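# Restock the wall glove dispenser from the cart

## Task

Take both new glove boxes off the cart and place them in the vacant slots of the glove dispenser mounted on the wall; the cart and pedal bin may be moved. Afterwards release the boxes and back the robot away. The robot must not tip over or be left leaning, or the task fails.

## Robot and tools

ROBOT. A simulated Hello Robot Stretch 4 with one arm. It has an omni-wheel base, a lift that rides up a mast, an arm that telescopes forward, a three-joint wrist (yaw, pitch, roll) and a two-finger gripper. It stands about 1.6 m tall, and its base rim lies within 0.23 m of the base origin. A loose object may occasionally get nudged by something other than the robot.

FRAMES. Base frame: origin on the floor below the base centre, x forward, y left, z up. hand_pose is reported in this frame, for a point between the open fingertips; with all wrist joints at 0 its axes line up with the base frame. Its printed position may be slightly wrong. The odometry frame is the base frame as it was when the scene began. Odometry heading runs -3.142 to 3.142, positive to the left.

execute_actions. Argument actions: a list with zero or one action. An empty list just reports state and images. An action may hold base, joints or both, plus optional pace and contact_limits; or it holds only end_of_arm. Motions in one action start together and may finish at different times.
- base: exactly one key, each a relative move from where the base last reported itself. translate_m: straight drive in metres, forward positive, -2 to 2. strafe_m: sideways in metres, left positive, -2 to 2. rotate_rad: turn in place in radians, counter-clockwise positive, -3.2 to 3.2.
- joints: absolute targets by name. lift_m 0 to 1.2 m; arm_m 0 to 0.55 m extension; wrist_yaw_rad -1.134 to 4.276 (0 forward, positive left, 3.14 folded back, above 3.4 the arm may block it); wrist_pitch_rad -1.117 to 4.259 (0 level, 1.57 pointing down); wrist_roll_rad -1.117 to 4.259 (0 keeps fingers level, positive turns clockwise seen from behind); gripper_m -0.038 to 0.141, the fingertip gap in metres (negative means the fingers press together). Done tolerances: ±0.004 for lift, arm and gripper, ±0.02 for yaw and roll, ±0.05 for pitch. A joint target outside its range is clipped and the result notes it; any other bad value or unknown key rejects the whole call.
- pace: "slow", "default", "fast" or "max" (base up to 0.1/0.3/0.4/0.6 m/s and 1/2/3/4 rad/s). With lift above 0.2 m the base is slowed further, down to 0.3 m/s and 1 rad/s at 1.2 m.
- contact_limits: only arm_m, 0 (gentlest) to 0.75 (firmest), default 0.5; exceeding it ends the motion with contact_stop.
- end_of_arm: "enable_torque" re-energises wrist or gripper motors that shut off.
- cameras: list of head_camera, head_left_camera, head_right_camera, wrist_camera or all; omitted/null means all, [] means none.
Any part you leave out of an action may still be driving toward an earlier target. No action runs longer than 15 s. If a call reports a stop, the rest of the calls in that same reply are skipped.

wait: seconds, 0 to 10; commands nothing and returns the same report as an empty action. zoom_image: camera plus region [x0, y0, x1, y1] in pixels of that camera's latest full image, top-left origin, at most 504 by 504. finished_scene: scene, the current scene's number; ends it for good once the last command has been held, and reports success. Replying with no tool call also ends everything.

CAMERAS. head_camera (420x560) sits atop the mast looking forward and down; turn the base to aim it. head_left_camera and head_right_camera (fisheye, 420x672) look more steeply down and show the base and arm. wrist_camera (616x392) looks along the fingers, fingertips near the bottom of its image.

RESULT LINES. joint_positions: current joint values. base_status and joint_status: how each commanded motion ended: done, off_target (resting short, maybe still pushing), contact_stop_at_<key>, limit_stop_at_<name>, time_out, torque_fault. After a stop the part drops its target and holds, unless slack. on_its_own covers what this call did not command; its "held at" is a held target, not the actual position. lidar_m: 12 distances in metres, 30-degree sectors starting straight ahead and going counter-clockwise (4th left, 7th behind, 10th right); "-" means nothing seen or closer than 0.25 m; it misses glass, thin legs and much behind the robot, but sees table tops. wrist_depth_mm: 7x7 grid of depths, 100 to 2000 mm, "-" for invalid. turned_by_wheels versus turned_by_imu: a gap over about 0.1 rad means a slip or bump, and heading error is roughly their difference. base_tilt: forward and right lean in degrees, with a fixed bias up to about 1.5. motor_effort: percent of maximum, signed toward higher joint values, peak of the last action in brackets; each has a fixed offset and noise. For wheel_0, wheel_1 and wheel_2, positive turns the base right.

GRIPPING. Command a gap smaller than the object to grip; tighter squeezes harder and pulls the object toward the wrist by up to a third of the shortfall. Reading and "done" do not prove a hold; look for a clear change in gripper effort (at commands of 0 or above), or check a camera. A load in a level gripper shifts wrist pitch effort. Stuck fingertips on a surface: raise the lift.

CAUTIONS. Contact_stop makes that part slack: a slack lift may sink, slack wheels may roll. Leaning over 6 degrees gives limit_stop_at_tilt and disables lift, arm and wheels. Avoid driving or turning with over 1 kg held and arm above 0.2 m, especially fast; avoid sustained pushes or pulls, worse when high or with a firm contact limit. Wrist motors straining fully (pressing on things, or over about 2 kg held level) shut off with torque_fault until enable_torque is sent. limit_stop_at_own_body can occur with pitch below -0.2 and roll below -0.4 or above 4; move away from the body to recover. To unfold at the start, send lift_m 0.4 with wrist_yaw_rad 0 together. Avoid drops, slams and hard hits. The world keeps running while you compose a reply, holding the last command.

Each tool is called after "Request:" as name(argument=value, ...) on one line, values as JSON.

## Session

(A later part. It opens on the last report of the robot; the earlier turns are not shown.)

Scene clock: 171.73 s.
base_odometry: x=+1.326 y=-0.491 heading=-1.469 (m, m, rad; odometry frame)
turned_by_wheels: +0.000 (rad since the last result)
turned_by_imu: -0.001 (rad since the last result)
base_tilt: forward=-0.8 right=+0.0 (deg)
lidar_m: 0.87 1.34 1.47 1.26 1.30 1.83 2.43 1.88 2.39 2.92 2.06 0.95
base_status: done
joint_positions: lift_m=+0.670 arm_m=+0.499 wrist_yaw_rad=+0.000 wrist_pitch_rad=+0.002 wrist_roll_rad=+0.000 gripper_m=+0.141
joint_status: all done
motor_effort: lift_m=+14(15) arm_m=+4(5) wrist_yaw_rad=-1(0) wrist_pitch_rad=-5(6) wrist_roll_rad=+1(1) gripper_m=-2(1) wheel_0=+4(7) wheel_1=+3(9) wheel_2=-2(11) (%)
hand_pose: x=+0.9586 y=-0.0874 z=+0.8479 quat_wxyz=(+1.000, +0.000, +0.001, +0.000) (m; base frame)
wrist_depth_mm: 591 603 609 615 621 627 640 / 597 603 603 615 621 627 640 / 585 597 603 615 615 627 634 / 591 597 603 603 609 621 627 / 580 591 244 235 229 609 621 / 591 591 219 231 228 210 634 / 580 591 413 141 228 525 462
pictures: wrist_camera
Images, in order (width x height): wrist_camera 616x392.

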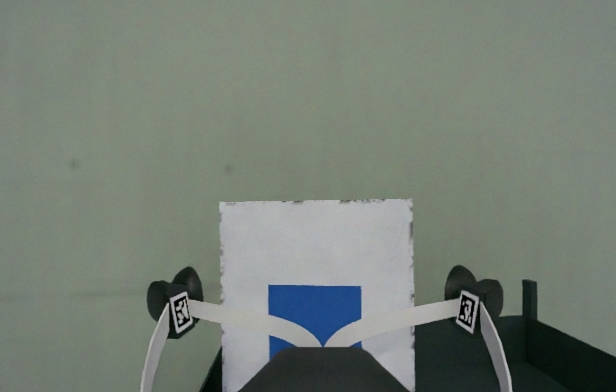

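Request:
execute_actions(actions=[{"joints":{"arm_m":0.545},"pace":"slow"}], cameras=[])

Request:
execute_actions(actions=[{"joints":{"gripper_m":0.075}}], cameras=["wrist_camera"])

Request:
execute_actions(actions=[{"joints":{"lift_m":0.85}}], cameras=["wrist_camera"])

Scene clock: 176.30 s.
base_odometry: x=+1.326 y=-0.491 heading=-1.469 (m, m, rad; odometry frame)
turned_by_wheels: +0.000 (rad since the last result)
turned_by_imu: -0.002 (rad since the last result)
base_tilt: forward=-0.9 right=+0.0 (deg)
lidar_m: 0.88 1.32 1.47 1.26 1.31 1.82 2.42 1.88 2.40 2.90 2.07 0.97
base_status: not commanded
joint_positions: lift_m=+0.670 arm_m=+0.544 wrist_yaw_rad=+0.000 wrist_pitch_rad=+0.002 wrist_roll_rad=+0.000 gripper_m=+0.141
joint_status: all done
motor_effort: lift_m=+15(15) arm_m=+5(5) wrist_yaw_rad=+1(1) wrist_pitch_rad=-5(7) wrist_roll_rad=+1(1) gripper_m=+0(4) wheel_0=+4(4) wheel_1=+3(3) wheel_2=-2(2) (%)
hand_pose: x=+1.0035 y=-0.0875 z=+0.8479 quat_wxyz=(+1.000, +0.000, +0.001, +0.000) (m; base frame)
wrist_depth_mm: 549 559 569 574 580 580 591 / 544 549 564 569 580 574 585 / 544 554 564 569 574 585 585 / 539 554 559 564 569 580 580 / 544 544 198 192 187 574 585 / 544 549 195 190 184 200 574 / 539 539 197 139 182 473 455
pictures: none
No camera images: the call's "cameras" was empty. Leave "cameras" out to get every camera's image.

Scene clock: 178.00 s.
base_odometry: x=+1.326 y=-0.491 heading=-1.469 (m, m, rad; odometry frame)
turned_by_wheels: +0.000 (rad since the last result)
turned_by_imu: -0.001 (rad since the last result)
base_tilt: forward=-0.8 right=+0.0 (deg)
lidar_m: 0.89 1.34 1.48 1.27 1.29 1.81 2.43 1.86 2.39 2.93 2.06 0.95
base_status: not commanded
joint_positions: lift_m=+0.670 arm_m=+0.544 wrist_yaw_rad=+0.001 wrist_pitch_rad=+0.002 wrist_roll_rad=+0.000 gripper_m=+0.076
joint_status: all done
motor_effort: lift_m=+15(15) arm_m=+4(5) wrist_yaw_rad=-3(3) wrist_pitch_rad=-4(6) wrist_roll_rad=+0(2) gripper_m=-28(31) wheel_0=+4(4) wheel_1=+3(3) wheel_2=-2(2) (%)
hand_pose: x=+1.0037 y=-0.0871 z=+0.8481 quat_wxyz=(+1.000, +0.000, +0.001, +0.001) (m; base frame)
wrist_depth_mm: 549 559 569 574 574 580 585 / 544 554 569 574 569 580 585 / 549 559 569 569 574 580 585 / 549 549 554 569 569 574 580 / 544 554 186 181 178 574 580 / 539 544 186 181 179 185 580 / 539 544 188 130 178 466 452
pictures: wrist_camera
Images, in order (width x height): wrist_camera 616x392.

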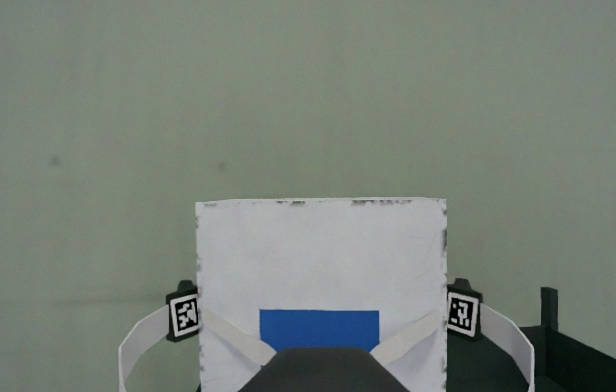

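Scene clock: 179.83 s.
base_odometry: x=+1.326 y=-0.491 heading=-1.469 (m, m, rad; odometry frame)
turned_by_wheels: +0.000 (rad since the last result)
turned_by_imu: -0.001 (rad since the last result)
base_tilt: forward=-0.9 right=+0.0 (deg)
lidar_m: 0.88 1.33 1.46 1.26 1.30 1.82 2.42 1.91 2.39 2.91 2.08 0.97
base_status: not commanded
joint_positions: lift_m=+0.849 arm_m=+0.544 wrist_yaw_rad=+0.000 wrist_pitch_rad=+0.009 wrist_roll_rad=+0.000 gripper_m=+0.076
joint_status: all done
on_its_own: wrist_pitch_rad is at rest, and its effort (-26) is outside its rest range (-23 to +23)
motor_effort: lift_m=+25(26) arm_m=+4(4) wrist_yaw_rad=-2(3) wrist_pitch_rad=-26(30) wrist_roll_rad=+0(1) gripper_m=-23(25) wheel_0=+4(4) wheel_1=+3(3) wheel_2=-2(2) (%)
hand_pose: x=+1.0037 y=-0.0873 z=+1.0253 quat_wxyz=(+1.000, +0.000, +0.004, +0.000) (m; base frame)
wrist_depth_mm: 549 554 559 564 569 585 591 / 544 549 564 569 574 580 580 / 544 549 559 559 574 574 591 / 544 554 549 564 569 585 580 / 544 544 188 183 180 580 585 / 539 549 186 182 178 184 580 / 544 554 186 130 177 569 574
pictures: wrist_camera
Images, in order (width x height): wrist_camera 616x392.

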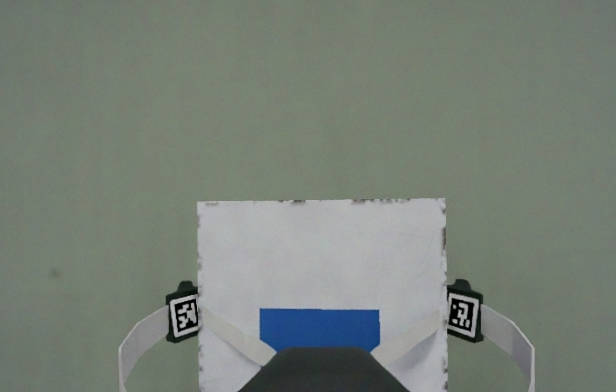

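Request:
execute_actions(actions=[{"joints":{"arm_m":0.1,"wrist_yaw_rad":0.1,"wrist_pitch_rad":-0.06}}], cameras=[])

Request:
execute_actions(actions=[{"base":{"translate_m":-0.09}}], cameras=[])

Request:
execute_actions(actions=[{"base":{"rotate_rad":1.61}}], cameras=[])

Request:
execute_actions(actions=[{"base":{"strafe_m":0.29}}], cameras=[])

Request:
execute_actions(actions=[{"base":{"translate_m":0.55},"joints":{"arm_m":0.2}}], cameras=["head_camera","wrist_camera"])

Scene clock: 185.43 s.
base_odometry: x=+1.326 y=-0.491 heading=-1.469 (m, m, rad; odometry frame)
turned_by_wheels: +0.000 (rad since the last result)
turned_by_imu: -0.002 (rad since the last result)
base_tilt: forward=-0.8 right=+0.0 (deg)
lidar_m: 0.50 1.33 1.49 1.27 1.28 1.80 2.41 1.89 2.39 2.91 2.06 0.95
base_status: not commanded
joint_positions: lift_m=+0.850 arm_m=+0.101 wrist_yaw_rad=+0.100 wrist_pitch_rad=-0.051 wrist_roll_rad=+0.000 gripper_m=+0.076
joint_status: all done
on_its_own: wrist_pitch_rad is at rest, and its effort (-28) is outside its rest range (-23 to +23)
motor_effort: lift_m=+24(24) arm_m=-4(4) wrist_yaw_rad=+0(9) wrist_pitch_rad=-28(33) wrist_roll_rad=+0(1) gripper_m=-25(31) wheel_0=+2(4) wheel_1=+3(3) wheel_2=-1(2) (%)
hand_pose: x=+0.5671 y=-0.0582 z=+1.0425 quat_wxyz=(+0.998, +0.001, -0.026, +0.050) (m; base frame)
wrist_depth_mm: 1078 1098 1042 1060 1025 1042 1008 / 1078 1078 1078 1025 1008 1008 991 / 1098 1060 1042 1042 1008 991 976 / 1042 1042 1042 1008 991 991 976 / 1042 1042 187 183 179 976 960 / 1042 1042 185 182 178 184 946 / 1025 1008 186 129 176 866 946
pictures: none
No camera images: the call's "cameras" was empty. Leave "cameras" out to get every camera's image.

Scene clock: 186.93 s.
base_odometry: x=+1.316 y=-0.401 heading=-1.469 (m, m, rad; odometry frame)
turned_by_wheels: +0.000 (rad since the last result)
turned_by_imu: -0.001 (rad since the last result)
base_tilt: forward=-0.8 right=+0.0 (deg)
lidar_m: 0.49 1.42 1.44 1.24 1.30 1.81 2.32 1.80 2.26 2.90 2.20 1.07
base_status: done
joint_positions: lift_m=+0.850 arm_m=+0.101 wrist_yaw_rad=+0.100 wrist_pitch_rad=-0.051 wrist_roll_rad=+0.000 gripper_m=+0.076
joint_status: not commanded
on_its_own: wrist_pitch_rad is at rest, and its effort (-24) is outside its rest range (-23 to +23)
motor_effort: lift_m=+24(24) arm_m=-4(4) wrist_yaw_rad=+0(0) wrist_pitch_rad=-24(26) wrist_roll_rad=+1(1) gripper_m=-25(28) wheel_0=-4(3) wheel_1=-2(9) wheel_2=+0(10) (%)
hand_pose: x=+0.5671 y=-0.0582 z=+1.0425 quat_wxyz=(+0.998, +0.001, -0.026, +0.050) (m; base frame)
wrist_depth_mm: 1182 1160 1182 1160 1138 1118 1118 / 1160 1138 1138 1138 1098 1118 1098 / 1160 1160 1138 1098 1118 1078 1078 / 1138 1138 1118 1098 1118 1060 1042 / 1118 1118 187 183 179 1098 1042 / 1118 1098 186 182 178 184 1042 / 1118 1098 186 130 176 917 1025
pictures: none
No camera images: the call's "cameras" was empty. Leave "cameras" out to get every camera's image.

Scene clock: 189.07 s.
base_odometry: x=+1.316 y=-0.401 heading=+0.140 (m, m, rad; odometry frame)
turned_by_wheels: +1.610 (rad since the last result)
turned_by_imu: +1.588 (rad since the last result)
base_tilt: forward=-0.9 right=+0.0 (deg)
lidar_m: 0.50 1.27 1.86 2.32 1.79 2.31 2.96 2.15 1.02 0.96 1.45 1.44
base_status: done
joint_positions: lift_m=+0.850 arm_m=+0.101 wrist_yaw_rad=+0.100 wrist_pitch_rad=-0.051 wrist_roll_rad=+0.000 gripper_m=+0.076
joint_status: not commanded
on_its_own: wrist_pitch_rad is at rest, and its effort (-24) is outside its rest range (-23 to +23)
motor_effort: lift_m=+24(24) arm_m=-4(4) wrist_yaw_rad=-1(7) wrist_pitch_rad=-24(26) wrist_roll_rad=-1(1) gripper_m=-23(29) wheel_0=-1(14) wheel_1=-3(10) wheel_2=-1(9) (%)
hand_pose: x=+0.5671 y=-0.0582 z=+1.0426 quat_wxyz=(+0.998, +0.001, -0.026, +0.050) (m; base frame)
wrist_depth_mm: 1182 1160 1118 1138 1078 1060 1042 / 1182 1138 1118 1098 1078 1060 1042 / 1160 1160 1098 1098 1060 1060 1025 / 1138 1098 1118 1060 1060 1025 1008 / 1118 1098 187 183 179 1025 991 / 1098 1118 186 183 178 184 976 / 1098 1060 186 130 176 991 991
pictures: none
No camera images: the call's "cameras" was empty. Leave "cameras" out to get every camera's image.

Scene clock: 191.37 s.
base_odometry: x=+1.276 y=-0.114 heading=+0.140 (m, m, rad; odometry frame)
turned_by_wheels: +0.000 (rad since the last result)
turned_by_imu: -0.002 (rad since the last result)
base_tilt: forward=-0.8 right=+0.0 (deg)
lidar_m: 0.49 1.39 1.83 2.04 1.51 1.92 2.94 2.56 1.33 1.26 1.74 1.32
base_status: done
joint_positions: lift_m=+0.850 arm_m=+0.101 wrist_yaw_rad=+0.100 wrist_pitch_rad=-0.051 wrist_roll_rad=+0.000 gripper_m=+0.076
joint_status: not commanded
on_its_own: wrist_pitch_rad is at rest, and its effort (-26) is outside its rest range (-23 to +23)
motor_effort: lift_m=+24(24) arm_m=-4(4) wrist_yaw_rad=-1(3) wrist_pitch_rad=-26(26) wrist_roll_rad=+0(0) gripper_m=-27(23) wheel_0=-2(17) wheel_1=+3(10) wheel_2=+0(0) (%)
hand_pose: x=+0.5671 y=-0.0582 z=+1.0426 quat_wxyz=(+0.998, +0.001, -0.026, +0.050) (m; base frame)
wrist_depth_mm: 1160 1118 1118 1098 1078 1042 1025 / 1160 1138 1098 1118 1060 1042 1008 / 1160 1138 1098 1060 1060 1042 991 / 1118 1098 1078 1060 1025 1025 976 / 1118 1098 187 183 179 1008 976 / 1078 1098 186 183 178 185 991 / 1078 1042 187 130 176 891 976
pictures: none
No camera images: the call's "cameras" was empty. Leave "cameras" out to get every camera's image.

Scene clock: 194.67 s.
base_odometry: x=+1.820 y=-0.037 heading=+0.141 (m, m, rad; odometry frame)
turned_by_wheels: +0.001 (rad since the last result)
turned_by_imu: -0.002 (rad since the last result)
base_tilt: forward=-0.9 right=+0.0 (deg)
lidar_m: 0.58 0.83 1.07 2.03 1.80 1.99 3.64 2.50 1.39 1.65 1.25 0.75
base_status: done
joint_positions: lift_m=+0.850 arm_m=+0.199 wrist_yaw_rad=+0.100 wrist_pitch_rad=-0.051 wrist_roll_rad=+0.000 gripper_m=+0.076
joint_status: all done
on_its_own: wrist_pitch_rad is at rest, and its effort (-26) is outside its rest range (-23 to +23)
motor_effort: lift_m=+24(24) arm_m=+5(5) wrist_yaw_rad=-1(1) wrist_pitch_rad=-26(26) wrist_roll_rad=+0(0) gripper_m=-28(29) wheel_0=+3(6) wheel_1=+4(8) wheel_2=-1(10) (%)
hand_pose: x=+0.6655 y=-0.0582 z=+1.0426 quat_wxyz=(+0.998, +0.001, -0.026, +0.050) (m; base frame)
wrist_depth_mm: 433 424 415 410 399 394 384 / 430 421 407 404 397 389 382 / 424 415 407 399 392 384 377 / 418 413 404 397 389 379 375 / 418 404 187 183 179 375 368 / 410 402 186 182 178 184 362 / 404 397 186 129 176 366 362
pictures: head_camera, wrist_camera
Images, in order (width x height): head_camera 420x560, wrist_camera 616x392.

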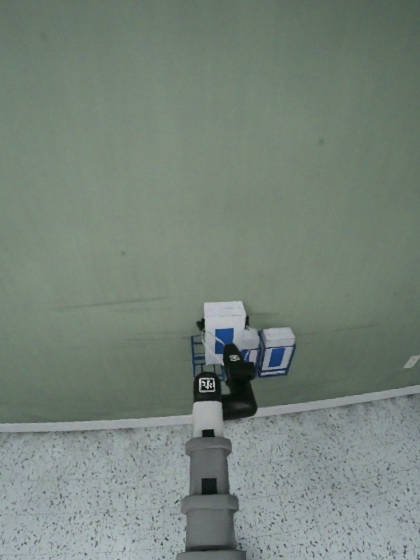

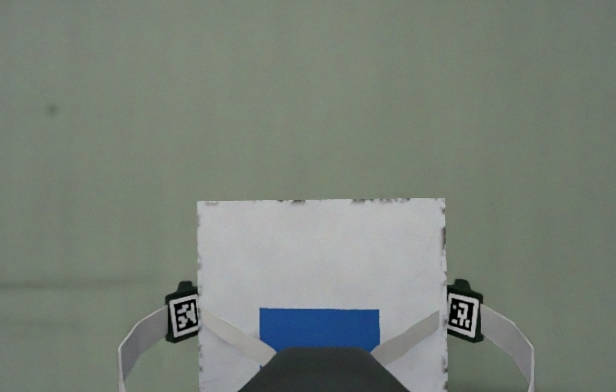

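Request:
execute_actions(actions=[{"joints":{"arm_m":0.17,"lift_m":0.68}}], cameras=["head_camera"])

Request:
zoom_image(camera="head_camera", region=[160,310,310,410])

Scene clock: 200.53 s.
base_odometry: x=+1.820 y=-0.037 heading=+0.141 (m, m, rad; odometry frame)
turned_by_wheels: +0.000 (rad since the last result)
turned_by_imu: -0.002 (rad since the last result)
base_tilt: forward=-0.9 right=+0.0 (deg)
lidar_m: 0.55 0.81 1.10 2.04 1.81 1.98 3.65 2.53 1.39 1.64 1.23 0.74
base_status: not commanded
joint_positions: lift_m=+0.680 arm_m=+0.171 wrist_yaw_rad=+0.100 wrist_pitch_rad=-0.051 wrist_roll_rad=+0.000 gripper_m=+0.076
joint_status: all done
on_its_own: wrist_pitch_rad is at rest, and its effort (-24) is outside its rest range (-23 to +23)
motor_effort: lift_m=+17(24) arm_m=-4(5) wrist_yaw_rad=+0(1) wrist_pitch_rad=-24(28) wrist_roll_rad=+0(1) gripper_m=-24(22) wheel_0=+3(3) wheel_1=+4(4) wheel_2=-1(1) (%)
hand_pose: x=+0.6371 y=-0.0582 z=+0.8731 quat_wxyz=(+0.998, +0.001, -0.026, +0.050) (m; base frame)
wrist_depth_mm: 466 455 445 439 430 421 413 / 459 449 442 436 427 418 410 / 459 442 439 430 424 413 407 / 449 442 433 421 413 407 399 / 449 439 188 183 180 402 394 / 442 436 187 182 178 184 327 / 433 421 186 129 176 310 298
pictures: head_camera
Images, in order (width x height): head_camera 420x560.

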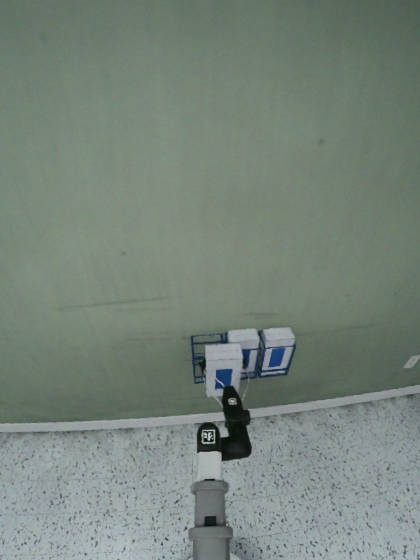

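Region (160, 310, 310, 410) of head_camera's 420x560 image, scaled by 3.360, with more detail than that image has.

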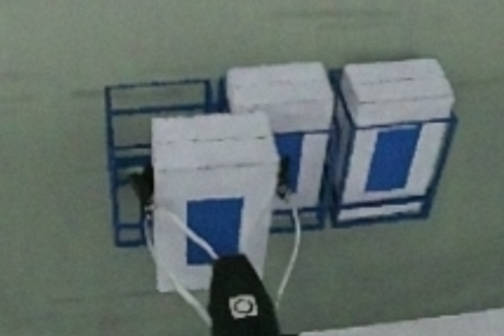

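Request:
execute_actions(actions=[{"base":{"strafe_m":0.043},"joints":{"lift_m":0.83}}], cameras=[])

Request:
execute_actions(actions=[{"joints":{"arm_m":0.31}}], cameras=["head_camera","wrist_camera"])

Scene clock: 205.03 s.
base_odometry: x=+1.814 y=+0.005 heading=+0.141 (m, m, rad; odometry frame)
turned_by_wheels: +0.000 (rad since the last result)
turned_by_imu: -0.002 (rad since the last result)
base_tilt: forward=-0.9 right=+0.0 (deg)
lidar_m: 0.57 0.80 1.08 1.99 1.78 1.91 3.61 2.59 1.42 1.67 1.23 0.73
base_status: done
joint_positions: lift_m=+0.829 arm_m=+0.171 wrist_yaw_rad=+0.100 wrist_pitch_rad=-0.052 wrist_roll_rad=+0.000 gripper_m=+0.076
joint_status: all done
on_its_own: wrist_pitch_rad is at rest, and its effort (-25) is outside its rest range (-23 to +23)
motor_effort: lift_m=+25(27) arm_m=-5(4) wrist_yaw_rad=+0(4) wrist_pitch_rad=-25(28) wrist_roll_rad=+0(0) gripper_m=-25(26) wheel_0=-1(7) wheel_1=+2(10) wheel_2=+0(1) (%)
hand_pose: x=+0.6371 y=-0.0582 z=+1.0226 quat_wxyz=(+0.998, +0.001, -0.026, +0.050) (m; base frame)
wrist_depth_mm: 466 452 449 433 424 418 410 / 459 442 436 433 421 415 407 / 452 445 433 427 418 407 404 / 445 442 430 418 410 404 397 / 442 439 187 183 179 399 394 / 439 430 186 182 179 184 392 / 436 427 186 130 177 389 389
pictures: none
No camera images: the call's "cameras" was empty. Leave "cameras" out to get every camera's image.

Scene clock: 206.50 s.
base_odometry: x=+1.814 y=+0.005 heading=+0.141 (m, m, rad; odometry frame)
turned_by_wheels: +0.000 (rad since the last result)
turned_by_imu: -0.001 (rad since the last result)
base_tilt: forward=-0.8 right=-0.1 (deg)
lidar_m: 0.70 0.81 1.06 1.97 1.75 1.93 3.63 2.58 1.43 1.67 1.21 0.72
base_status: not commanded
joint_positions: lift_m=+0.829 arm_m=+0.309 wrist_yaw_rad=+0.100 wrist_pitch_rad=-0.051 wrist_roll_rad=+0.000 gripper_m=+0.076
joint_status: all done
on_its_own: wrist_pitch_rad is at rest, and its effort (-26) is outside its rest range (-23 to +23)
motor_effort: lift_m=+25(25) arm_m=+5(6) wrist_yaw_rad=-1(0) wrist_pitch_rad=-26(29) wrist_roll_rad=+0(0) gripper_m=-28(29) wheel_0=-1(1) wheel_1=+3(3) wheel_2=+0(0) (%)
hand_pose: x=+0.7755 y=-0.0582 z=+1.0225 quat_wxyz=(+0.998, +0.001, -0.026, +0.050) (m; base frame)
wrist_depth_mm: 310 304 298 289 286 278 276 / 307 298 294 286 283 276 272 / 303 297 291 285 277 272 268 / 298 296 287 279 274 272 267 / 296 290 187 183 179 268 262 / 293 286 186 183 178 185 262 / 287 281 186 129 177 260 258
pictures: head_camera, wrist_camera
Images, in order (width x height): head_camera 420x560, wrist_camera 616x392.

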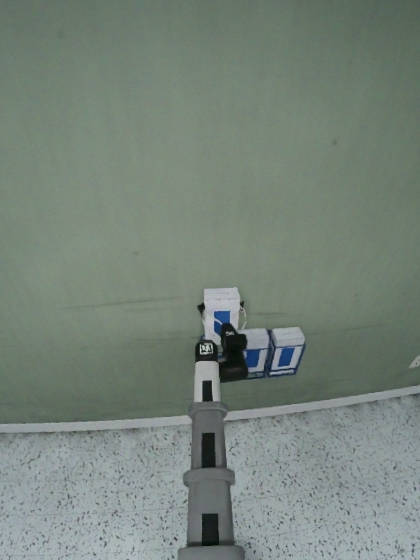

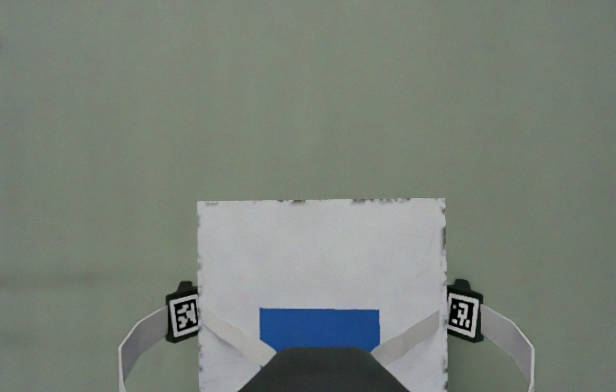

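Request:
execute_actions(actions=[{"joints":{"arm_m":0.326},"pace":"slow"}], cameras=[])

Request:
execute_actions(actions=[{"joints":{"lift_m":0.775},"pace":"slow"}], cameras=["head_camera","wrist_camera"])

Request:
zoom_image(camera="head_camera", region=[160,280,310,400])

Scene clock: 209.30 s.
base_odometry: x=+1.814 y=+0.005 heading=+0.141 (m, m, rad; odometry frame)
turned_by_wheels: +0.000 (rad since the last result)
turned_by_imu: -0.001 (rad since the last result)
base_tilt: forward=-0.9 right=+0.0 (deg)
lidar_m: 0.69 0.81 1.10 2.00 1.77 1.91 3.63 2.58 1.42 1.67 1.21 0.74
base_status: not commanded
joint_positions: lift_m=+0.829 arm_m=+0.325 wrist_yaw_rad=+0.100 wrist_pitch_rad=-0.051 wrist_roll_rad=+0.000 gripper_m=+0.076
joint_status: all done
on_its_own: wrist_pitch_rad is at rest, and its effort (-24) is outside its rest range (-23 to +23)
motor_effort: lift_m=+24(25) arm_m=+5(4) wrist_yaw_rad=+0(0) wrist_pitch_rad=-24(25) wrist_roll_rad=-1(0) gripper_m=-27(27) wheel_0=-1(1) wheel_1=+3(3) wheel_2=+0(0) (%)
hand_pose: x=+0.7915 y=-0.0582 z=+1.0225 quat_wxyz=(+0.998, +0.001, -0.026, +0.050) (m; base frame)
wrist_depth_mm: 291 285 278 274 268 263 258 / 289 282 276 271 266 260 256 / 286 279 272 270 263 257 255 / 283 278 272 264 259 256 252 / 279 273 187 183 179 251 249 / 277 271 186 183 178 184 245 / 272 267 186 130 176 246 244
pictures: none
No camera images: the call's "cameras" was empty. Leave "cameras" out to get every camera's image.

Scene clock: 210.63 s.
base_odometry: x=+1.814 y=+0.005 heading=+0.141 (m, m, rad; odometry frame)
turned_by_wheels: +0.000 (rad since the last result)
turned_by_imu: +0.000 (rad since the last result)
base_tilt: forward=-0.9 right=-0.1 (deg)
lidar_m: 0.69 0.82 1.09 1.99 1.76 1.92 3.65 2.60 1.41 1.68 1.22 0.74
base_status: not commanded
joint_positions: lift_m=+0.776 arm_m=+0.325 wrist_yaw_rad=+0.104 wrist_pitch_rad=-0.074 wrist_roll_rad=-0.002 gripper_m=+0.076
joint_status: all done
on_its_own: wrist_pitch_rad is at rest, and its effort (+39) is outside its rest range (-23 to +23)
motor_effort: lift_m=+8(27) arm_m=+5(5) wrist_yaw_rad=-12(12) wrist_pitch_rad=+39(42) wrist_roll_rad=+6(6) gripper_m=-27(26) wheel_0=-1(1) wheel_1=+2(3) wheel_2=+0(0) (%)
hand_pose: x=+0.7913 y=-0.0571 z=+0.9754 quat_wxyz=(+0.998, +0.001, -0.037, +0.052) (m; base frame)
wrist_depth_mm: 303 294 289 282 276 270 264 / 297 290 285 278 271 265 262 / 291 286 277 273 267 260 257 / 287 282 272 187 184 256 252 / 281 276 189 185 181 252 247 / 276 271 186 182 178 189 244 / 271 263 185 129 175 243 241
pictures: head_camera, wrist_camera
Images, in order (width x height): head_camera 420x560, wrist_camera 616x392.

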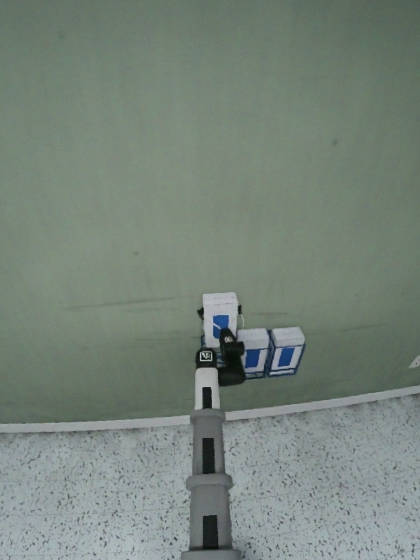

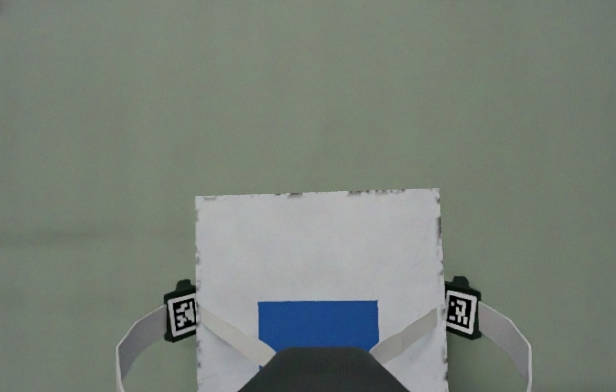

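Region (160, 280, 310, 400) of head_camera's 420x560 image, scaled by 3.360, with more detail than that image has; it fills the top 403 rows of this view, and the rest is white.

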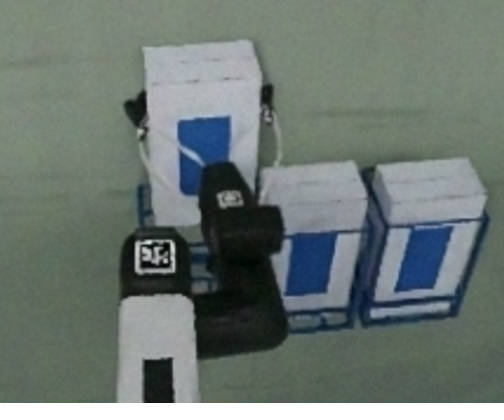

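Request:
execute_actions(actions=[{"joints":{"lift_m":0.825},"pace":"slow"}], cameras=[])

Request:
execute_actions(actions=[{"base":{"strafe_m":0.014}}], cameras=[])

Request:
execute_actions(actions=[{"joints":{"lift_m":0.775},"pace":"slow"}], cameras=["wrist_camera"])

Scene clock: 214.23 s.
base_odometry: x=+1.814 y=+0.005 heading=+0.141 (m, m, rad; odometry frame)
turned_by_wheels: +0.000 (rad since the last result)
turned_by_imu: -0.002 (rad since the last result)
base_tilt: forward=-0.9 right=+0.0 (deg)
lidar_m: 0.69 0.81 1.11 1.99 1.77 1.91 3.63 2.57 1.43 1.67 1.24 0.75
base_status: not commanded
joint_positions: lift_m=+0.824 arm_m=+0.325 wrist_yaw_rad=+0.100 wrist_pitch_rad=-0.051 wrist_roll_rad=+0.000 gripper_m=+0.076
joint_status: all done
on_its_own: wrist_pitch_rad is at rest, and its effort (-27) is outside its rest range (-23 to +23)
motor_effort: lift_m=+24(23) arm_m=+5(5) wrist_yaw_rad=-2(11) wrist_pitch_rad=-27(39) wrist_roll_rad=+1(4) gripper_m=-30(25) wheel_0=-1(1) wheel_1=+3(2) wheel_2=+0(0) (%)
hand_pose: x=+0.7915 y=-0.0581 z=+1.0175 quat_wxyz=(+0.998, +0.001, -0.026, +0.050) (m; base frame)
wrist_depth_mm: 293 287 281 274 267 265 258 / 287 283 276 272 266 260 257 / 286 279 272 268 263 257 254 / 283 276 271 264 258 255 251 / 278 276 189 183 179 253 249 / 277 271 186 182 178 184 247 / 274 266 185 129 176 246 243
pictures: none
No camera images: the call's "cameras" was empty. Leave "cameras" out to get every camera's image.

Scene clock: 214.97 s.
base_odometry: x=+1.812 y=+0.019 heading=+0.141 (m, m, rad; odometry frame)
turned_by_wheels: +0.000 (rad since the last result)
turned_by_imu: +0.000 (rad since the last result)
base_tilt: forward=-0.8 right=+0.0 (deg)
lidar_m: 0.69 0.83 1.11 1.98 1.77 1.92 4.00 2.61 1.45 1.68 1.22 0.76
base_status: done
joint_positions: lift_m=+0.824 arm_m=+0.325 wrist_yaw_rad=+0.100 wrist_pitch_rad=-0.051 wrist_roll_rad=+0.000 gripper_m=+0.076
joint_status: not commanded
on_its_own: wrist_pitch_rad is at rest, and its effort (-26) is outside its rest range (-23 to +23)
motor_effort: lift_m=+25(25) arm_m=+5(5) wrist_yaw_rad=+0(2) wrist_pitch_rad=-26(26) wrist_roll_rad=+0(0) gripper_m=-24(20) wheel_0=-2(11) wheel_1=+3(10) wheel_2=+0(0) (%)
hand_pose: x=+0.7915 y=-0.0582 z=+1.0175 quat_wxyz=(+0.998, +0.001, -0.026, +0.050) (m; base frame)
wrist_depth_mm: 290 285 278 274 266 260 257 / 287 282 276 270 265 259 256 / 285 278 273 266 264 256 254 / 282 276 270 263 258 254 250 / 278 273 187 183 180 253 248 / 273 271 186 182 178 185 245 / 272 265 185 129 175 245 243
pictures: none
No camera images: the call's "cameras" was empty. Leave "cameras" out to get every camera's image.

Scene clock: 216.27 s.
base_odometry: x=+1.812 y=+0.019 heading=+0.141 (m, m, rad; odometry frame)
turned_by_wheels: +0.000 (rad since the last result)
turned_by_imu: -0.001 (rad since the last result)
base_tilt: forward=-0.9 right=+0.0 (deg)
lidar_m: 0.67 0.82 1.05 1.97 1.75 1.89 4.02 2.59 1.43 1.68 1.22 0.72
base_status: not commanded
joint_positions: lift_m=+0.775 arm_m=+0.325 wrist_yaw_rad=+0.099 wrist_pitch_rad=-0.052 wrist_roll_rad=+0.000 gripper_m=+0.076
joint_status: all done
on_its_own: wrist_pitch_rad is at rest, and its effort (-24) is outside its rest range (-23 to +23)
motor_effort: lift_m=+16(21) arm_m=+5(5) wrist_yaw_rad=+3(5) wrist_pitch_rad=-24(27) wrist_roll_rad=+2(2) gripper_m=-25(24) wheel_0=-2(2) wheel_1=+3(3) wheel_2=+0(0) (%)
hand_pose: x=+0.7914 y=-0.0586 z=+0.9682 quat_wxyz=(+0.998, +0.001, -0.026, +0.049) (m; base frame)
wrist_depth_mm: 291 285 279 274 268 264 258 / 287 281 274 270 265 259 256 / 285 278 273 267 263 257 254 / 281 274 270 264 259 256 250 / 279 272 188 183 179 252 248 / 274 270 186 182 178 183 246 / 272 265 186 130 176 245 243
pictures: wrist_camera
Images, in order (width x height): wrist_camera 616x392.

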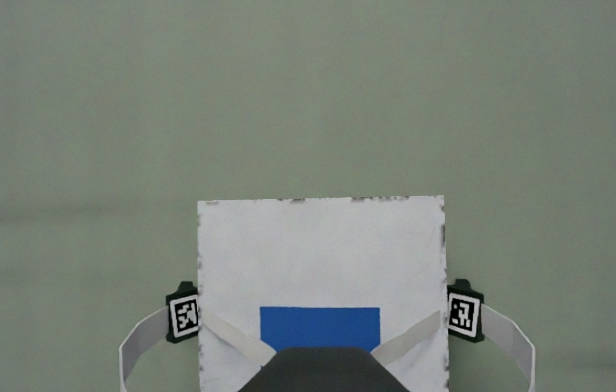

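Request:
execute_actions(actions=[{"joints":{"lift_m":0.71},"pace":"slow"}], cameras=[])

Request:
execute_actions(actions=[{"joints":{"lift_m":0.665},"pace":"slow"}], cameras=["wrist_camera"])

Request:
execute_actions(actions=[{"joints":{"gripper_m":0.108},"pace":"slow"}], cameras=["wrist_camera"])

Scene clock: 219.97 s.
base_odometry: x=+1.812 y=+0.019 heading=+0.141 (m, m, rad; odometry frame)
turned_by_wheels: +0.000 (rad since the last result)
turned_by_imu: -0.002 (rad since the last result)
base_tilt: forward=-0.8 right=+0.0 (deg)
lidar_m: 0.69 0.80 1.07 1.98 1.79 1.91 4.03 2.58 1.45 1.69 1.23 0.74
base_status: not commanded
joint_positions: lift_m=+0.710 arm_m=+0.325 wrist_yaw_rad=+0.099 wrist_pitch_rad=-0.052 wrist_roll_rad=+0.000 gripper_m=+0.076
joint_status: all done
on_its_own: wrist_pitch_rad is at rest, and its effort (-24) is outside its rest range (-23 to +23)
motor_effort: lift_m=+16(14) arm_m=+4(5) wrist_yaw_rad=+3(3) wrist_pitch_rad=-24(25) wrist_roll_rad=+1(1) gripper_m=-27(27) wheel_0=-2(2) wheel_1=+3(3) wheel_2=+0(0) (%)
hand_pose: x=+0.7914 y=-0.0586 z=+0.9033 quat_wxyz=(+0.998, +0.001, -0.026, +0.049) (m; base frame)
wrist_depth_mm: 290 285 279 274 268 263 258 / 287 281 274 270 266 260 257 / 285 279 271 268 263 258 253 / 281 276 270 264 258 255 250 / 277 272 189 183 180 252 248 / 276 268 186 182 178 183 245 / 271 265 186 130 175 245 242
pictures: none
No camera images: the call's "cameras" was empty. Leave "cameras" out to get every camera's image.

Scene clock: 221.20 s.
base_odometry: x=+1.812 y=+0.019 heading=+0.141 (m, m, rad; odometry frame)
turned_by_wheels: +0.000 (rad since the last result)
turned_by_imu: -0.001 (rad since the last result)
base_tilt: forward=-0.9 right=+0.0 (deg)
lidar_m: 0.70 0.82 1.07 1.97 1.76 1.91 4.00 2.59 1.41 1.69 1.22 0.75
base_status: not commanded
joint_positions: lift_m=+0.665 arm_m=+0.325 wrist_yaw_rad=+0.099 wrist_pitch_rad=-0.052 wrist_roll_rad=+0.000 gripper_m=+0.076
joint_status: all done
on_its_own: wrist_pitch_rad is at rest, and its effort (-25) is outside its rest range (-23 to +23)
motor_effort: lift_m=+16(20) arm_m=+4(4) wrist_yaw_rad=+4(3) wrist_pitch_rad=-25(26) wrist_roll_rad=+1(2) gripper_m=-23(27) wheel_0=-2(2) wheel_1=+3(3) wheel_2=+0(0) (%)
hand_pose: x=+0.7914 y=-0.0586 z=+0.8583 quat_wxyz=(+0.998, +0.001, -0.026, +0.049) (m; base frame)
wrist_depth_mm: 290 287 281 273 267 264 259 / 289 282 276 268 264 259 255 / 285 278 273 267 262 256 253 / 281 277 270 263 259 254 251 / 277 273 188 183 180 252 248 / 274 270 186 182 179 182 245 / 271 265 186 130 176 188 163
pictures: wrist_camera
Images, in order (width x height): wrist_camera 616x392.

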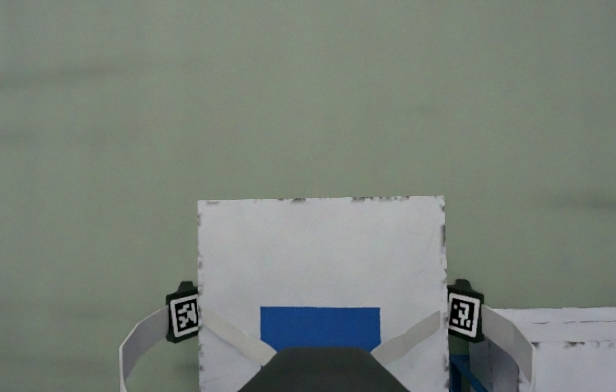

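Scene clock: 222.93 s.
base_odometry: x=+1.812 y=+0.019 heading=+0.141 (m, m, rad; odometry frame)
turned_by_wheels: +0.000 (rad since the last result)
turned_by_imu: -0.001 (rad since the last result)
base_tilt: forward=-0.8 right=+0.0 (deg)
lidar_m: 0.69 0.82 1.07 1.97 1.76 1.93 4.01 2.57 1.44 1.70 1.23 0.74
base_status: not commanded
joint_positions: lift_m=+0.665 arm_m=+0.325 wrist_yaw_rad=+0.098 wrist_pitch_rad=-0.052 wrist_roll_rad=+0.000 gripper_m=+0.108
joint_status: all done
on_its_own: wrist_pitch_rad is at rest, and its effort (-26) is outside its rest range (-23 to +23)
motor_effort: lift_m=+17(16) arm_m=+5(4) wrist_yaw_rad=+4(4) wrist_pitch_rad=-26(27) wrist_roll_rad=+1(2) gripper_m=-6(28) wheel_0=-2(2) wheel_1=+3(3) wheel_2=+0(0) (%)
hand_pose: x=+0.7914 y=-0.0587 z=+0.8583 quat_wxyz=(+0.998, +0.001, -0.026, +0.049) (m; base frame)
wrist_depth_mm: 293 286 281 274 268 263 259 / 287 282 277 271 265 260 255 / 283 281 273 268 263 258 252 / 281 276 270 265 258 254 252 / 279 273 200 195 191 252 248 / 273 272 195 192 188 197 245 / 273 267 193 136 183 206 163
pictures: wrist_camera
Images, in order (width x height): wrist_camera 616x392.

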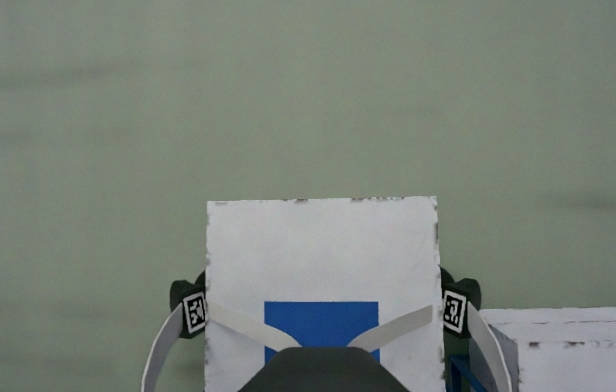

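Request:
execute_actions(actions=[{"joints":{"lift_m":0.65},"pace":"slow"}], cameras=[])

Request:
execute_actions(actions=[{"joints":{"gripper_m":0.123},"pace":"slow"}], cameras=["wrist_camera"])

Request:
execute_actions(actions=[{"joints":{"lift_m":0.73},"pace":"slow"}], cameras=[])

Request:
execute_actions(actions=[{"joints":{"arm_m":0.1}}], cameras=[])

Request:
execute_actions(actions=[{"joints":{"lift_m":0.6}}], cameras=["wrist_camera","head_camera"])

Scene clock: 226.50 s.
base_odometry: x=+1.812 y=+0.019 heading=+0.141 (m, m, rad; odometry frame)
turned_by_wheels: +0.000 (rad since the last result)
turned_by_imu: -0.001 (rad since the last result)
base_tilt: forward=-0.8 right=+0.0 (deg)
lidar_m: 0.69 0.81 1.08 1.97 1.76 1.91 4.00 2.60 1.43 1.69 1.22 0.74
base_status: not commanded
joint_positions: lift_m=+0.650 arm_m=+0.325 wrist_yaw_rad=+0.098 wrist_pitch_rad=-0.054 wrist_roll_rad=+0.000 gripper_m=+0.108
joint_status: all done
motor_effort: lift_m=+16(17) arm_m=+4(5) wrist_yaw_rad=+4(4) wrist_pitch_rad=-19(24) wrist_roll_rad=+1(2) gripper_m=-10(3) wheel_0=-2(2) wheel_1=+3(3) wheel_2=+0(0) (%)
hand_pose: x=+0.7914 y=-0.0587 z=+0.8440 quat_wxyz=(+0.998, +0.001, -0.027, +0.049) (m; base frame)
wrist_depth_mm: 291 286 279 273 270 264 259 / 287 282 277 271 266 260 257 / 283 281 273 267 263 257 255 / 281 276 271 264 258 254 251 / 277 272 200 196 192 253 250 / 274 270 195 193 188 194 173 / 272 266 193 136 183 190 164
pictures: none
No camera images: the call's "cameras" was empty. Leave "cameras" out to get every camera's image.

Scene clock: 227.70 s.
base_odometry: x=+1.812 y=+0.019 heading=+0.141 (m, m, rad; odometry frame)
turned_by_wheels: +0.000 (rad since the last result)
turned_by_imu: +0.000 (rad since the last result)
base_tilt: forward=-0.8 right=+0.0 (deg)
lidar_m: 0.70 0.82 1.09 1.98 1.77 1.90 4.03 2.60 1.45 1.69 1.22 0.73
base_status: not commanded
joint_positions: lift_m=+0.650 arm_m=+0.325 wrist_yaw_rad=+0.099 wrist_pitch_rad=-0.057 wrist_roll_rad=+0.000 gripper_m=+0.123
joint_status: all done
motor_effort: lift_m=+15(16) arm_m=+5(4) wrist_yaw_rad=+3(4) wrist_pitch_rad=-10(18) wrist_roll_rad=+2(0) gripper_m=-5(4) wheel_0=-2(2) wheel_1=+3(3) wheel_2=+0(0) (%)
hand_pose: x=+0.7914 y=-0.0585 z=+0.8448 quat_wxyz=(+0.998, +0.001, -0.028, +0.049) (m; base frame)
wrist_depth_mm: 294 287 282 276 270 264 259 / 291 283 278 271 268 260 256 / 283 278 274 267 263 258 255 / 282 276 270 265 260 255 252 / 279 273 202 197 193 253 250 / 274 270 194 193 189 196 181 / 270 267 192 135 184 182 163
pictures: wrist_camera
Images, in order (width x height): wrist_camera 616x392.

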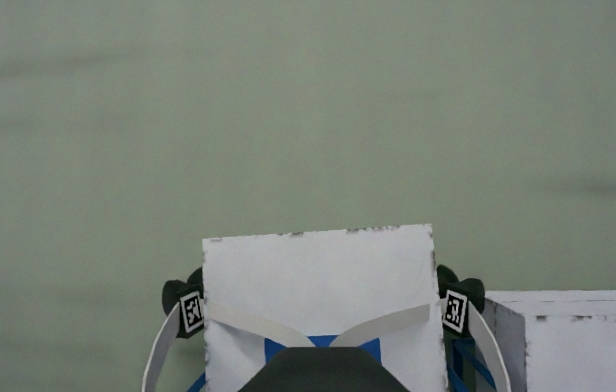

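Scene clock: 229.23 s.
base_odometry: x=+1.812 y=+0.019 heading=+0.141 (m, m, rad; odometry frame)
turned_by_wheels: +0.000 (rad since the last result)
turned_by_imu: -0.001 (rad since the last result)
base_tilt: forward=-0.8 right=+0.0 (deg)
lidar_m: 0.70 0.81 1.08 1.98 1.77 1.91 4.02 2.62 1.44 1.71 1.21 0.74
base_status: not commanded
joint_positions: lift_m=+0.730 arm_m=+0.325 wrist_yaw_rad=+0.100 wrist_pitch_rad=-0.058 wrist_roll_rad=+0.000 gripper_m=+0.123
joint_status: all done
motor_effort: lift_m=+22(25) arm_m=+4(4) wrist_yaw_rad=+1(3) wrist_pitch_rad=-9(11) wrist_roll_rad=+1(1) gripper_m=+0(4) wheel_0=-2(2) wheel_1=+3(3) wheel_2=+0(0) (%)
hand_pose: x=+0.7914 y=-0.0583 z=+0.9245 quat_wxyz=(+0.998, +0.001, -0.029, +0.050) (m; base frame)
wrist_depth_mm: 293 289 281 276 270 265 260 / 291 282 277 273 266 260 257 / 286 281 273 270 264 257 254 / 282 277 271 265 259 255 251 / 277 272 267 263 257 251 249 / 274 268 204 259 252 245 245 / 272 266 262 135 238 245 244
pictures: none
No camera images: the call's "cameras" was empty. Leave "cameras" out to get every camera's image.

Scene clock: 231.03 s.
base_odometry: x=+1.812 y=+0.019 heading=+0.141 (m, m, rad; odometry frame)
turned_by_wheels: +0.000 (rad since the last result)
turned_by_imu: -0.001 (rad since the last result)
base_tilt: forward=-0.9 right=+0.0 (deg)
lidar_m: 0.68 0.82 1.09 1.98 1.78 1.93 4.02 2.60 1.46 1.70 1.21 0.74
base_status: not commanded
joint_positions: lift_m=+0.730 arm_m=+0.101 wrist_yaw_rad=+0.100 wrist_pitch_rad=-0.058 wrist_roll_rad=+0.000 gripper_m=+0.123
joint_status: all done
motor_effort: lift_m=+22(23) arm_m=-5(7) wrist_yaw_rad=+0(1) wrist_pitch_rad=-9(7) wrist_roll_rad=+1(1) gripper_m=-2(4) wheel_0=-2(2) wheel_1=+3(3) wheel_2=+0(0) (%)
hand_pose: x=+0.5670 y=-0.0582 z=+0.9245 quat_wxyz=(+0.998, +0.001, -0.029, +0.050) (m; base frame)
wrist_depth_mm: 544 535 521 512 500 492 480 / 539 530 525 512 496 484 480 / 535 521 508 500 492 484 473 / 525 512 500 492 480 473 466 / 512 512 496 488 477 469 462 / 508 504 204 415 404 415 459 / 504 496 484 135 397 370 377
pictures: none
No camera images: the call's "cameras" was empty. Leave "cameras" out to get every camera's image.

Scene clock: 232.63 s.
base_odometry: x=+1.812 y=+0.019 heading=+0.141 (m, m, rad; odometry frame)
turned_by_wheels: +0.000 (rad since the last result)
turned_by_imu: -0.001 (rad since the last result)
base_tilt: forward=-0.9 right=-0.1 (deg)
lidar_m: 0.68 0.81 1.05 1.97 1.77 1.91 4.01 2.58 1.45 1.70 1.24 0.72
base_status: not commanded
joint_positions: lift_m=+0.600 arm_m=+0.101 wrist_yaw_rad=+0.100 wrist_pitch_rad=-0.058 wrist_roll_rad=+0.000 gripper_m=+0.123
joint_status: all done
motor_effort: lift_m=+15(19) arm_m=-5(5) wrist_yaw_rad=+0(0) wrist_pitch_rad=-7(8) wrist_roll_rad=+1(1) gripper_m=+1(3) wheel_0=-2(2) wheel_1=+3(3) wheel_2=+0(0) (%)
hand_pose: x=+0.5670 y=-0.0582 z=+0.7952 quat_wxyz=(+0.998, +0.001, -0.029, +0.050) (m; base frame)
wrist_depth_mm: 549 535 525 508 500 492 484 / 539 525 512 504 500 484 480 / 530 521 508 504 488 480 473 / 530 512 504 492 480 477 466 / 521 508 500 415 404 384 382 / 508 504 204 407 394 377 379 / 504 492 488 135 389 377 373
pictures: head_camera, wrist_camera
Images, in order (width x height): head_camera 420x560, wrist_camera 616x392.

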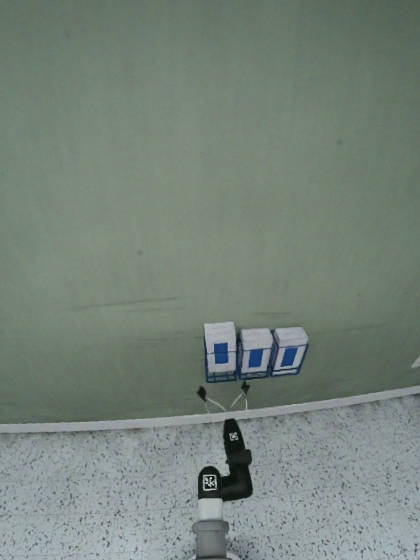

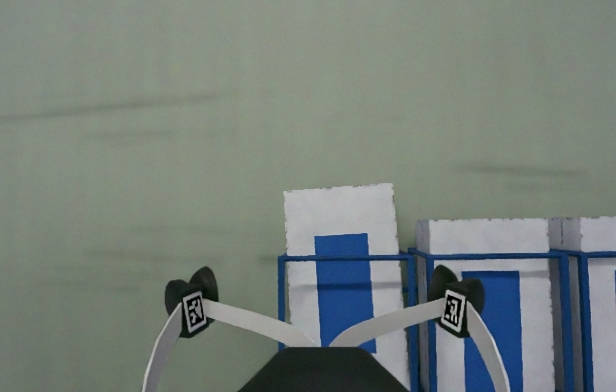

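Request:
execute_actions(actions=[{"joints":{"lift_m":0.69,"wrist_roll_rad":-0.06,"gripper_m":0.135}}], cameras=[])

Request:
execute_actions(actions=[{"joints":{"arm_m":0.322},"pace":"slow"}], cameras=["wrist_camera"])

Request:
execute_actions(actions=[{"joints":{"gripper_m":0.122}}], cameras=[])

Request:
execute_actions(actions=[{"joints":{"lift_m":0.66},"pace":"slow"}], cameras=["wrist_camera"])

Scene clock: 237.90 s.
base_odometry: x=+1.812 y=+0.019 heading=+0.141 (m, m, rad; odometry frame)
turned_by_wheels: +0.000 (rad since the last result)
turned_by_imu: -0.002 (rad since the last result)
base_tilt: forward=-0.8 right=+0.0 (deg)
lidar_m: 0.70 0.81 1.09 1.99 1.76 1.93 4.03 2.60 1.42 1.69 1.20 0.76
base_status: not commanded
joint_positions: lift_m=+0.690 arm_m=+0.101 wrist_yaw_rad=+0.100 wrist_pitch_rad=-0.058 wrist_roll_rad=-0.060 gripper_m=+0.135
joint_status: all done
motor_effort: lift_m=+22(21) arm_m=-5(5) wrist_yaw_rad=-1(0) wrist_pitch_rad=-9(7) wrist_roll_rad=-1(5) gripper_m=-2(7) wheel_0=-2(2) wheel_1=+3(3) wheel_2=+0(0) (%)
hand_pose: x=+0.5670 y=-0.0582 z=+0.8846 quat_wxyz=(+0.998, -0.028, -0.030, +0.049) (m; base frame)
wrist_depth_mm: 544 539 521 517 500 496 484 / 539 525 517 508 496 488 480 / 535 525 517 500 484 480 473 / 525 512 504 492 480 477 466 / 517 504 500 492 480 469 462 / 512 500 216 413 402 212 452 / 504 492 484 139 387 375 370
pictures: none
No camera images: the call's "cameras" was empty. Leave "cameras" out to get every camera's image.

Scene clock: 241.40 s.
base_odometry: x=+1.812 y=+0.019 heading=+0.141 (m, m, rad; odometry frame)
turned_by_wheels: +0.000 (rad since the last result)
turned_by_imu: -0.001 (rad since the last result)
base_tilt: forward=-0.8 right=+0.0 (deg)
lidar_m: 0.69 0.83 1.08 1.98 1.77 1.87 4.00 2.61 1.43 1.70 1.21 0.73
base_status: not commanded
joint_positions: lift_m=+0.690 arm_m=+0.321 wrist_yaw_rad=+0.100 wrist_pitch_rad=-0.058 wrist_roll_rad=-0.060 gripper_m=+0.135
joint_status: all done
motor_effort: lift_m=+22(22) arm_m=+5(6) wrist_yaw_rad=+0(0) wrist_pitch_rad=-8(6) wrist_roll_rad=-1(0) gripper_m=+3(3) wheel_0=-2(2) wheel_1=+3(3) wheel_2=+0(0) (%)
hand_pose: x=+0.7874 y=-0.0582 z=+0.8846 quat_wxyz=(+0.998, -0.028, -0.030, +0.049) (m; base frame)
wrist_depth_mm: 298 291 287 279 274 271 265 / 294 287 283 277 272 266 263 / 290 285 278 273 267 264 257 / 287 279 274 268 265 258 255 / 282 274 271 266 262 257 253 / 278 273 199 198 195 211 249 / 276 268 196 139 185 249 246
pictures: wrist_camera
Images, in order (width x height): wrist_camera 616x392.

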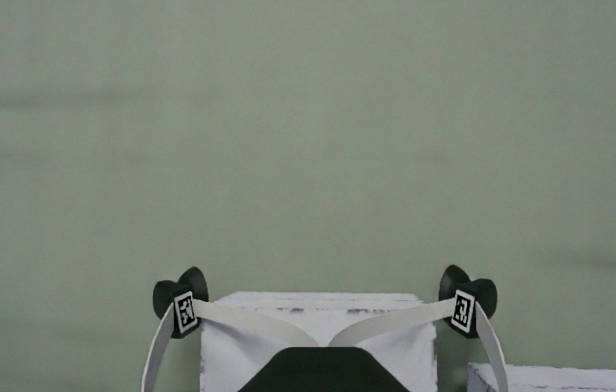

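Scene clock: 242.33 s.
base_odometry: x=+1.812 y=+0.019 heading=+0.141 (m, m, rad; odometry frame)
turned_by_wheels: +0.000 (rad since the last result)
turned_by_imu: +0.000 (rad since the last result)
base_tilt: forward=-0.9 right=+0.0 (deg)
lidar_m: 0.70 0.82 1.12 1.96 1.76 1.94 4.00 2.62 1.39 1.68 1.21 0.75
base_status: not commanded
joint_positions: lift_m=+0.690 arm_m=+0.321 wrist_yaw_rad=+0.100 wrist_pitch_rad=-0.058 wrist_roll_rad=-0.060 gripper_m=+0.122
joint_status: all done
motor_effort: lift_m=+22(22) arm_m=+5(5) wrist_yaw_rad=+0(0) wrist_pitch_rad=-9(8) wrist_roll_rad=-1(0) gripper_m=-2(5) wheel_0=-2(2) wheel_1=+3(3) wheel_2=+0(0) (%)
hand_pose: x=+0.7874 y=-0.0582 z=+0.8846 quat_wxyz=(+0.998, -0.028, -0.030, +0.049) (m; base frame)
wrist_depth_mm: 297 291 286 279 274 270 264 / 294 290 282 274 272 266 262 / 287 283 279 273 267 263 257 / 286 281 276 268 266 260 256 / 283 274 271 266 260 256 252 / 278 272 198 196 195 213 249 / 277 270 196 137 187 247 246
pictures: none
No camera images: the call's "cameras" was empty. Leave "cameras" out to get every camera's image.

Scene clock: 243.40 s.
base_odometry: x=+1.812 y=+0.019 heading=+0.141 (m, m, rad; odometry frame)
turned_by_wheels: +0.000 (rad since the last result)
turned_by_imu: +0.000 (rad since the last result)
base_tilt: forward=-0.9 right=+0.0 (deg)
lidar_m: 0.71 0.82 1.10 1.98 1.77 1.90 4.02 2.60 1.41 1.70 1.23 0.74
base_status: not commanded
joint_positions: lift_m=+0.660 arm_m=+0.321 wrist_yaw_rad=+0.100 wrist_pitch_rad=-0.059 wrist_roll_rad=-0.060 gripper_m=+0.122
joint_status: all done
motor_effort: lift_m=+14(23) arm_m=+4(5) wrist_yaw_rad=-1(1) wrist_pitch_rad=-5(7) wrist_roll_rad=+0(1) gripper_m=-1(2) wheel_0=-2(2) wheel_1=+3(3) wheel_2=+0(0) (%)
hand_pose: x=+0.7874 y=-0.0582 z=+0.8555 quat_wxyz=(+0.998, -0.028, -0.031, +0.049) (m; base frame)
wrist_depth_mm: 297 293 287 279 273 270 266 / 294 289 282 277 272 266 260 / 290 285 278 272 267 263 258 / 289 282 274 268 264 259 254 / 283 277 272 266 259 257 252 / 279 273 197 195 190 206 249 / 277 268 195 137 186 206 167
pictures: wrist_camera
Images, in order (width x height): wrist_camera 616x392.

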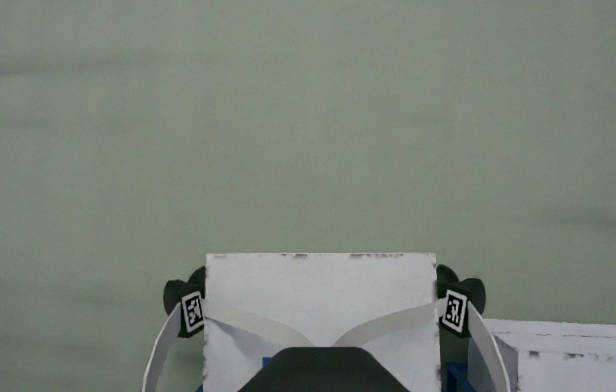

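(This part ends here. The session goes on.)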